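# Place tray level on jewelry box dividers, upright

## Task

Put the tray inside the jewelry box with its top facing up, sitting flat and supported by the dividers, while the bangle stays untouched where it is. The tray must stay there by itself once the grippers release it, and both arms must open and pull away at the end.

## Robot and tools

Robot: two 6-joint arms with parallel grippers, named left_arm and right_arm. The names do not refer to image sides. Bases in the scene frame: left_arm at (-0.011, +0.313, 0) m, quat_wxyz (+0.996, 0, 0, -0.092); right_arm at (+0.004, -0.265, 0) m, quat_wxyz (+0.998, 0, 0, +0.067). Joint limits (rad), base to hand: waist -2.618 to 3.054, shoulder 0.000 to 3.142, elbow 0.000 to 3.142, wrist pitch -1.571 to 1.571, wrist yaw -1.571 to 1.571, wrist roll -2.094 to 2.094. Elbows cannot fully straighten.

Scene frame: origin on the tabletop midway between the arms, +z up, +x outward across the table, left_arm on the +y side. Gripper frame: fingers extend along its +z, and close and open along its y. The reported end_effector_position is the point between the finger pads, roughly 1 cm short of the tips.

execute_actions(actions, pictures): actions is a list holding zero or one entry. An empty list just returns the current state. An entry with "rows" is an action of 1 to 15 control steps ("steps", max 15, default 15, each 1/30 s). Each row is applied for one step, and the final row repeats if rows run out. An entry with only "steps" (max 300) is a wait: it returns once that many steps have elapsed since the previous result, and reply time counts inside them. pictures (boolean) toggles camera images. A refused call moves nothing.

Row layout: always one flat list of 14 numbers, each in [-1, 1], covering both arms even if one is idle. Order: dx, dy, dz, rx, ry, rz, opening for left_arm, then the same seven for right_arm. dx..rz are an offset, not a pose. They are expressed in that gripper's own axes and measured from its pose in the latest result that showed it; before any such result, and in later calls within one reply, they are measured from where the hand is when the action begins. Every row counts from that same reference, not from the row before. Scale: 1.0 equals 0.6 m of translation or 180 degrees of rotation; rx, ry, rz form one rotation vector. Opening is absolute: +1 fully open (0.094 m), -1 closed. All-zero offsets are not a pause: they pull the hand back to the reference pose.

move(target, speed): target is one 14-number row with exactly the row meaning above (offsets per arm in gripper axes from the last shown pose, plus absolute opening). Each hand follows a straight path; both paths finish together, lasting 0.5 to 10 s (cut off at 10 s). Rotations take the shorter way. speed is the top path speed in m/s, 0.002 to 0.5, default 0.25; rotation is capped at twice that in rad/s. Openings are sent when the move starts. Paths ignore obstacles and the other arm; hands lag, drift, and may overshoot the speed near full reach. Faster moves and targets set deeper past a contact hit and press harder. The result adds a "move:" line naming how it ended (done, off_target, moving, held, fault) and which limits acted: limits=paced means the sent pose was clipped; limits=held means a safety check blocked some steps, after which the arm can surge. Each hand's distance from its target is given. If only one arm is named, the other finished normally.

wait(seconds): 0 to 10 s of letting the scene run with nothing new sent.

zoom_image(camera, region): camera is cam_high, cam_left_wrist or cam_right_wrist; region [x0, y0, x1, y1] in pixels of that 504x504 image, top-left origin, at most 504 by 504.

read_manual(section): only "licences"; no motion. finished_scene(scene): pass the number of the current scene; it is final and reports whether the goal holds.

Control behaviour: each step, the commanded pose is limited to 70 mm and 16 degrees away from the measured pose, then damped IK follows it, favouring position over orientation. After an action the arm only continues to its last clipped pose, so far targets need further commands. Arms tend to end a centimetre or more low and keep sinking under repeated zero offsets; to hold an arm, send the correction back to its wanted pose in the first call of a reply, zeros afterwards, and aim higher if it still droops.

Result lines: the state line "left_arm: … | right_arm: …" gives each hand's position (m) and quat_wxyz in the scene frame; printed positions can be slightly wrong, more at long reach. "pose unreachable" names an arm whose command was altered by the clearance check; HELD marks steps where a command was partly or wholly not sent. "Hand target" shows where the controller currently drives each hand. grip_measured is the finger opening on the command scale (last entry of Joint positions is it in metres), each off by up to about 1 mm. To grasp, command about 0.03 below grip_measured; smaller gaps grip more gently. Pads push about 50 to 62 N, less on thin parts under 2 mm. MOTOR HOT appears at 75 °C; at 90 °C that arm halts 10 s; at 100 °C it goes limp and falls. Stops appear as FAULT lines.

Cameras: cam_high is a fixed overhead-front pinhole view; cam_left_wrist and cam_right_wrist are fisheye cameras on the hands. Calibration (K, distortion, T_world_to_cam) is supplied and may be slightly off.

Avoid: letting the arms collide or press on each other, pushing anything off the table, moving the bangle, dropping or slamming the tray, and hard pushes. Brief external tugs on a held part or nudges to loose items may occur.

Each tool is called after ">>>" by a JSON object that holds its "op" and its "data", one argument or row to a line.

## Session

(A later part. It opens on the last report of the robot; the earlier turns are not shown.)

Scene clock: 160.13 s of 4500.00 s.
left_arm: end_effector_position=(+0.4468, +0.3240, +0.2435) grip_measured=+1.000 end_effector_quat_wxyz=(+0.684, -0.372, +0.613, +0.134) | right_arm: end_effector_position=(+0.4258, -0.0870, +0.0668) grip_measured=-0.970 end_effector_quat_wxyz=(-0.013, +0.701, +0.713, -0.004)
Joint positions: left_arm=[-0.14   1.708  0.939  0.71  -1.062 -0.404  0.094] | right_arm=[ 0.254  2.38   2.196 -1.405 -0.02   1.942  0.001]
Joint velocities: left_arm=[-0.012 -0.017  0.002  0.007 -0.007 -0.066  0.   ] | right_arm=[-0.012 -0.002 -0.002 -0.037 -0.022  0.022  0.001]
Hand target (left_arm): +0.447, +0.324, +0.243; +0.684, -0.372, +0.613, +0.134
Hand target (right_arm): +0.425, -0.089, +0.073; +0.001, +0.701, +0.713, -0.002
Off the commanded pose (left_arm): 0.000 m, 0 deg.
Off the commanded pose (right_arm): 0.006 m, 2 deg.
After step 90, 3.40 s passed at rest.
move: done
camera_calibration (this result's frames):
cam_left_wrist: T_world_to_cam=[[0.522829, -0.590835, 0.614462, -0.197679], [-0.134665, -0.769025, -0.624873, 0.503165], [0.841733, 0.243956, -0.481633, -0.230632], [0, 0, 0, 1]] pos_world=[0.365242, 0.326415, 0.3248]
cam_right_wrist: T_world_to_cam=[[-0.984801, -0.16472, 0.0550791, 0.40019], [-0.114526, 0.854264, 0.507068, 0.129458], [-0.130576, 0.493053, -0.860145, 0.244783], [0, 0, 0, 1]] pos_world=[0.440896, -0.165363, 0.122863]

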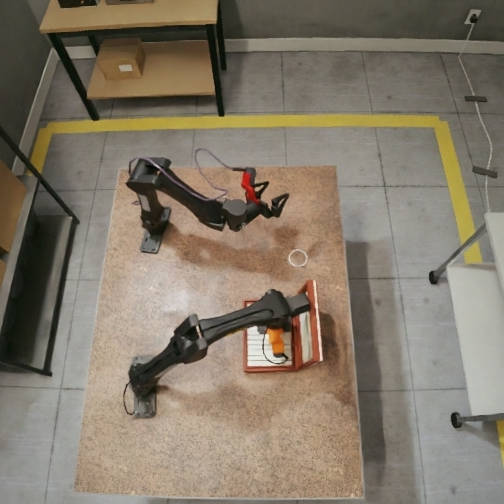

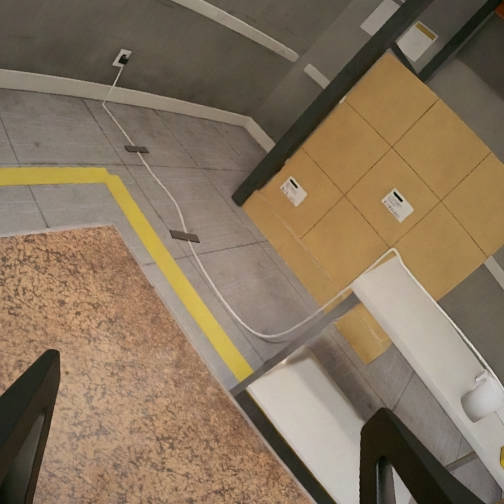

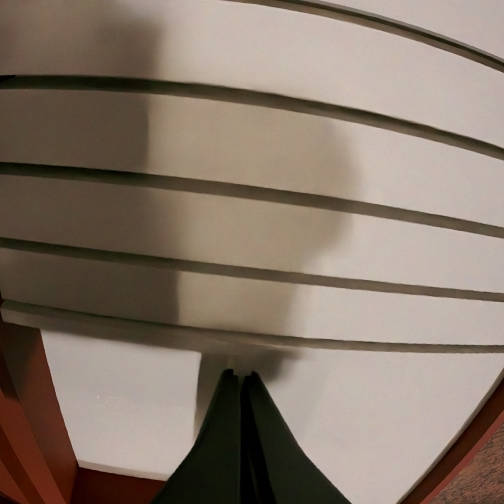

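Inside, and the view matches the flat-on-table view, so it looks seated. Releasing.

>>> {"op": "move", "data": {
  "target": [0,0,0,0,0,0,1,0,0,0,0,0,0,-0.5],
  "speed": 0.02
}}

>>> {"op": "move", "data": {
  "target": [0,0,0,0,0,0,1,0,-0.01,-0.1,0,0,0,-0.5],
  "speed": 0.12
}}

>>> {"op": "move", "data": {
  "target": [0,0,0,0,0,0,1,0.05,-0.2,-0.12,0.1,0,-0.1,-0.5]
}}

Scene clock: 166.97 s of 4500.00 s.
left_arm: end_effector_position=(+0.4468, +0.3240, +0.2435) grip_measured=+1.000 end_effector_quat_wxyz=(+0.684, -0.372, +0.613, +0.134) | right_arm: end_effector_position=(+0.4255, -0.0868, +0.0667) grip_measured=-0.502 end_effector_quat_wxyz=(-0.014, +0.701, +0.713, -0.004)
Joint positions: left_arm=[-0.14   1.708  0.939  0.71  -1.062 -0.404  0.094] | right_arm=[ 0.254  2.38   2.196 -1.406 -0.022  1.942  0.023]
Joint velocities: left_arm=[-0.002  0.002 -0.012 -0.051 -0.022 -0.037  0.   ] | right_arm=[-0.017  0.012 -0.017 -0.095  0.022 -0.022 -0.001]
Hand target (left_arm): +0.447, +0.324, +0.243; +0.684, -0.372, +0.613, +0.134
Hand target (right_arm): +0.426, -0.087, +0.067; -0.013, +0.701, +0.713, -0.004
Off the commanded pose (left_arm): 0.000 m, 0 deg.
Off the commanded pose (right_arm): 0.000 m, 0 deg.
After step 90, 3.13 s passed at rest.
move: done
camera_calibration (this result's frames):
cam_left_wrist: T_world_to_cam=[[0.522829, -0.590835, 0.614462, -0.197679], [-0.134665, -0.769025, -0.624873, 0.503165], [0.841733, 0.243956, -0.481633, -0.230632], [0, 0, 0, 1]] pos_world=[0.365242, 0.326415, 0.3248]
cam_right_wrist: T_world_to_cam=[[-0.984734, -0.164755, 0.0561593, 0.399851], [-0.11385, 0.853697, 0.508173, 0.128905], [-0.131667, 0.494021, -0.859422, 0.245083], [0, 0, 0, 1]] pos_world=[0.440693, -0.165244, 0.122669]

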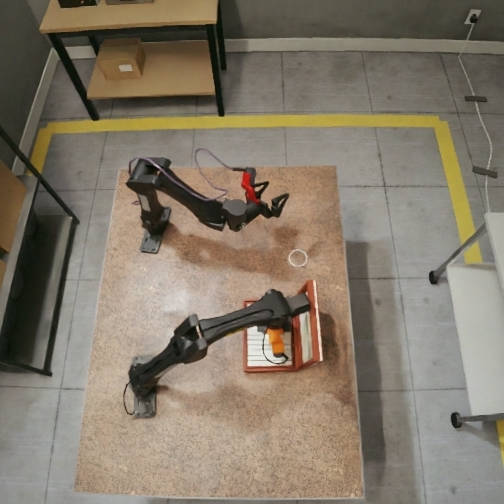

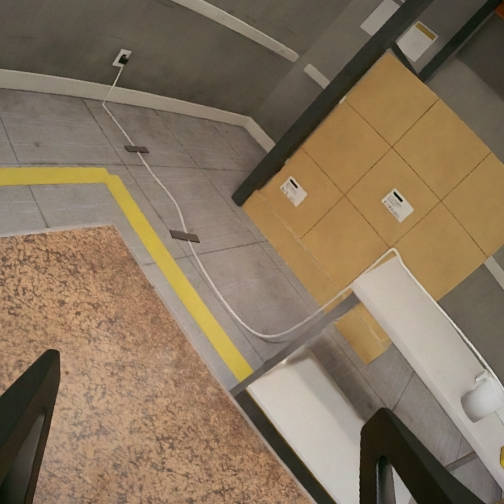

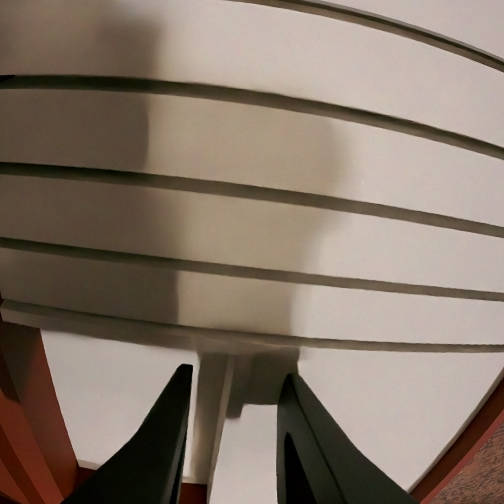

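Scene clock: 167.87 s of 4500.00 s.
left_arm: end_effector_position=(+0.4468, +0.3240, +0.2435) grip_measured=+1.000 end_effector_quat_wxyz=(+0.684, -0.372, +0.613, +0.134) | right_arm: end_effector_position=(+0.4208, -0.0885, +0.1088) grip_measured=-0.502 end_effector_quat_wxyz=(-0.012, +0.701, +0.713, +0.003)
Joint positions: left_arm=[-0.14   1.708  0.939  0.71  -1.062 -0.404  0.094] | right_arm=[ 0.254  2.362  2.333 -1.546 -0.023  1.942  0.023]
Joint velocities: left_arm=[ 0.022 -0.002  0.002  0.007 -0.051 -0.066  0.   ] | right_arm=[-0.012 -0.007 -0.027 -0.066  0.007 -0.007 -0.   ]
Hand target (left_arm): +0.447, +0.324, +0.243; +0.684, -0.372, +0.613, +0.134
Hand target (right_arm): +0.421, -0.087, +0.126; -0.005, +0.701, +0.713, +0.017
Off the commanded pose (left_arm): 0.000 m, 0 deg.
Off the commanded pose (right_arm): 0.018 m, 1 deg.
joint sent to its limit (right arm) — the command would take joint 4 (wrist pitch) past its lower limit, so that joint was sent only as far as its limit.
move: off_target (right_arm)
camera_calibration (this result's frames):
cam_left_wrist: T_world_to_cam=[[0.522829, -0.590835, 0.614462, -0.197679], [-0.134665, -0.769025, -0.624873, 0.503165], [0.841733, 0.243956, -0.481633, -0.230632], [0, 0, 0, 1]] pos_world=[0.365242, 0.326415, 0.3248]
cam_right_wrist: T_world_to_cam=[[-0.985355, -0.165073, 0.0427492, 0.394182], [-0.120205, 0.850246, 0.512477, 0.110288], [-0.120943, 0.499833, -0.857636, 0.277275], [0, 0, 0, 1]] pos_world=[0.435201, -0.167294, 0.16443]

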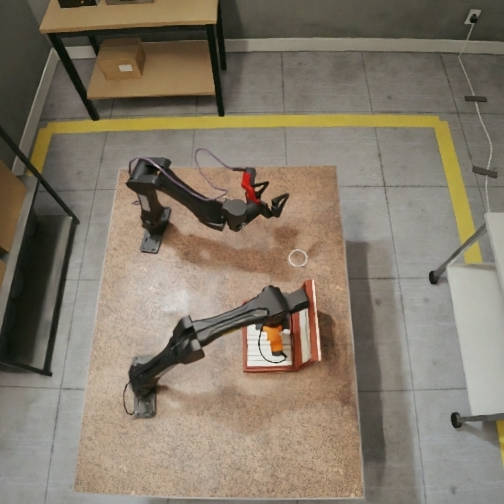

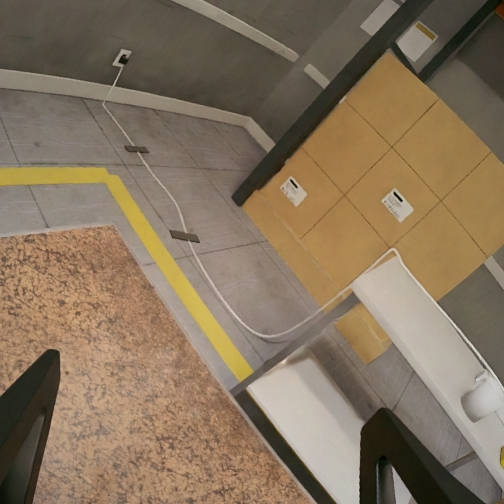

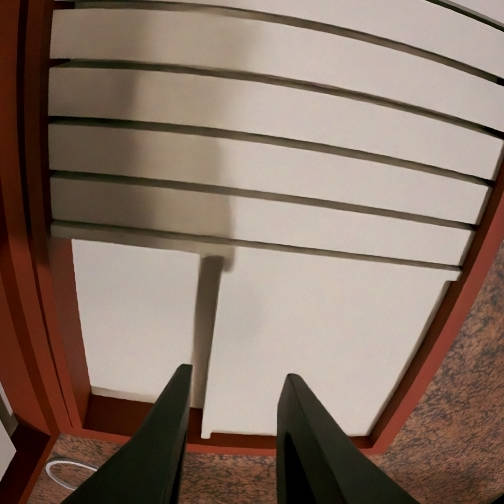

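Scene clock: 169.30 s of 4500.00 s.
left_arm: end_effector_position=(+0.4468, +0.3240, +0.2435) grip_measured=+1.000 end_effector_quat_wxyz=(+0.684, -0.372, +0.613, +0.134) | right_arm: end_effector_position=(+0.3084, -0.0597, +0.1803) grip_measured=-0.502 end_effector_quat_wxyz=(-0.060, +0.593, +0.802, +0.039)
Joint positions: left_arm=[-0.14   1.708  0.939  0.71  -1.062 -0.404  0.094] | right_arm=[ 0.387  1.945  1.956 -1.557 -0.142  1.797  0.023]
Joint velocities: left_arm=[-0.007 -0.002 -0.002 -0.051 -0.051 -0.007  0.   ] | right_arm=[-0.017  0.027  0.007  0.022 -0.051 -0.037  0.   ]
Hand target (left_arm): +0.447, +0.324, +0.243; +0.684, -0.372, +0.613, +0.134
Hand target (right_arm): +0.301, -0.061, +0.181; -0.064, +0.587, +0.806, +0.034
Off the commanded pose (left_arm): 0.000 m, 0 deg.
Off the commanded pose (right_arm): 0.008 m, 18 deg; orientation clipped at the last step of the last action.
joint sent to its limit (right arm) — the command would take joint 4 (wrist pitch) past its lower limit, so that joint was sent only as far as its limit.
move: off_target (right_arm); limits=paced
camera_calibration (this result's frames):
cam_left_wrist: T_world_to_cam=[[0.522829, -0.590835, 0.614462, -0.197679], [-0.134665, -0.769025, -0.624873, 0.503165], [0.841733, 0.243956, -0.481633, -0.230632], [0, 0, 0, 1]] pos_world=[0.365242, 0.326415, 0.3248]
cam_right_wrist: T_world_to_cam=[[-0.900608, -0.434162, 0.0202044, 0.247002], [-0.331939, 0.717082, 0.61287, 0.0749035], [-0.280573, 0.54525, -0.789925, 0.350301], [0, 0, 0, 1]] pos_world=[0.3456, -0.137475, 0.225815]

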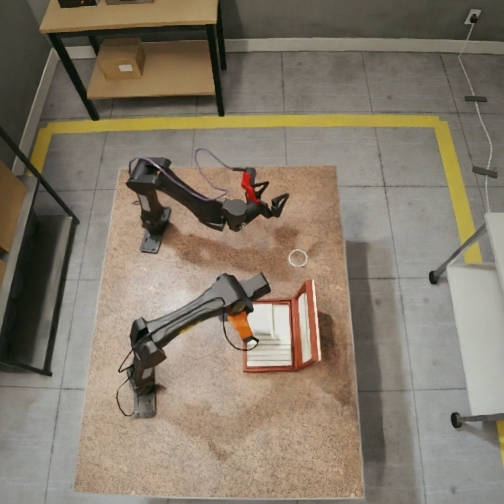

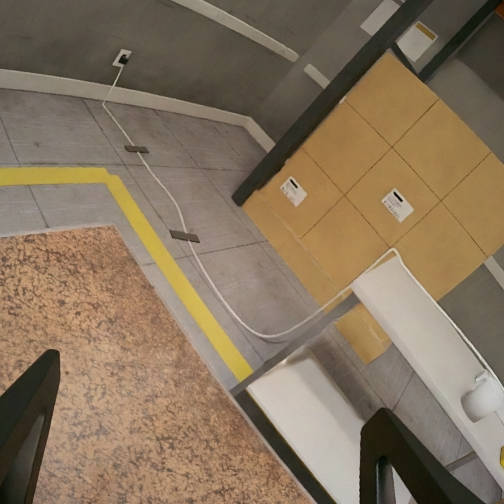

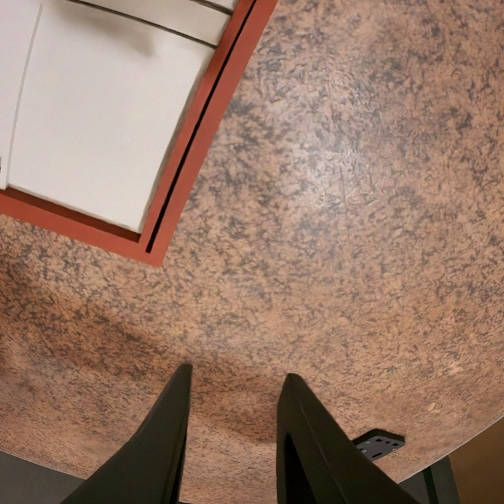

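>>> {"op": "move", "data": {
  "target": [0,0,0,0,0,0,1,-0.12,-0.25,0,0,0,-0.2,-0.5]
}}

>>> {"op": "zoom_image", "data": {
  "camera": "cam_high",
  "region": [230, 285, 325, 380]
}}

Scene clock: 174.33 s of 4500.00 s.
left_arm: end_effector_position=(+0.4468, +0.3240, +0.2435) grip_measured=+1.000 end_effector_quat_wxyz=(+0.684, -0.372, +0.613, +0.134) | right_arm: end_effector_position=(+0.1905, -0.1663, +0.1716) grip_measured=-0.502 end_effector_quat_wxyz=(-0.044, +0.316, +0.946, +0.057)
Joint positions: left_arm=[-0.14   1.708  0.939  0.71  -1.062 -0.404  0.094] | right_arm=[ 0.226  1.343  1.272 -1.496 -0.143  1.006  0.023]
Joint velocities: left_arm=[-0.002 -0.012  0.007  0.037 -0.037  0.007  0.   ] | right_arm=[-0.017  0.022 -0.002 -0.051  0.007 -0.007 -0.001]
Hand target (left_arm): +0.447, +0.324, +0.243; +0.684, -0.372, +0.613, +0.134
Hand target (right_arm): +0.185, -0.171, +0.170; -0.045, +0.316, +0.946, +0.057
Off the commanded pose (left_arm): 0.000 m, 0 deg.
Off the commanded pose (right_arm): 0.007 m, 0 deg.
After step 90, 0.13 s passed at rest.
move: done
camera_calibration (this result's frames):
cam_left_wrist: T_world_to_cam=[[0.522829, -0.590835, 0.614462, -0.197679], [-0.134665, -0.769025, -0.624873, 0.503165], [0.841733, 0.243956, -0.481633, -0.230632], [0, 0, 0, 1]] pos_world=[0.365242, 0.326415, 0.3248]
cam_right_wrist: T_world_to_cam=[[-0.477238, -0.876507, -0.0630826, -0.0451644], [-0.731222, 0.356267, 0.581711, 0.138987], [-0.4874, 0.323742, -0.810945, 0.374685], [0, 0, 0, 1]] pos_world=[0.262697, -0.210405, 0.22015]

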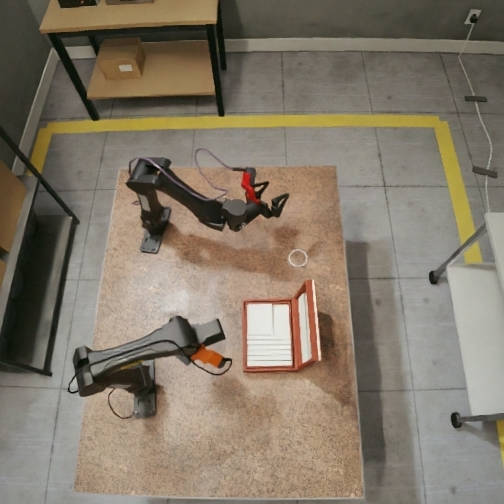

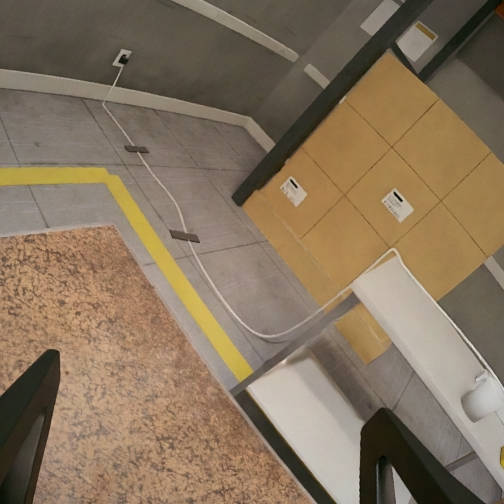

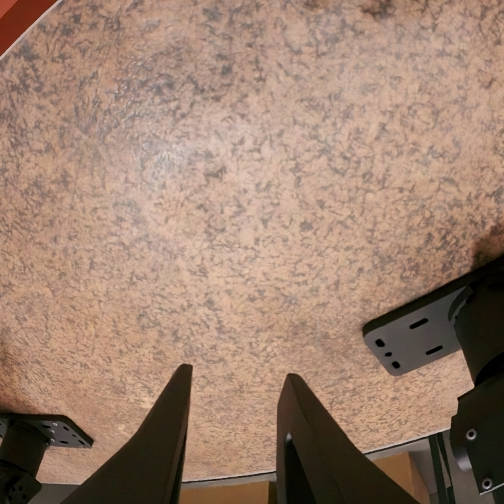

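Region (230, 285, 325, 380) of cam_high's 504x504 image, scaled by 5.305, with more detail than that image has.

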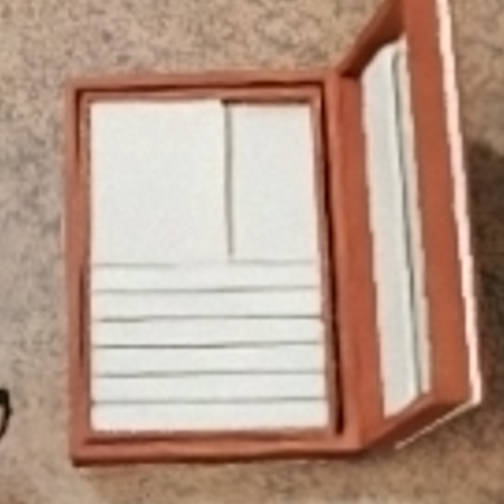

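>>> {"op": "finished_scene", "data": {
  "scene": 1
}}

The scene is finished: the task was done.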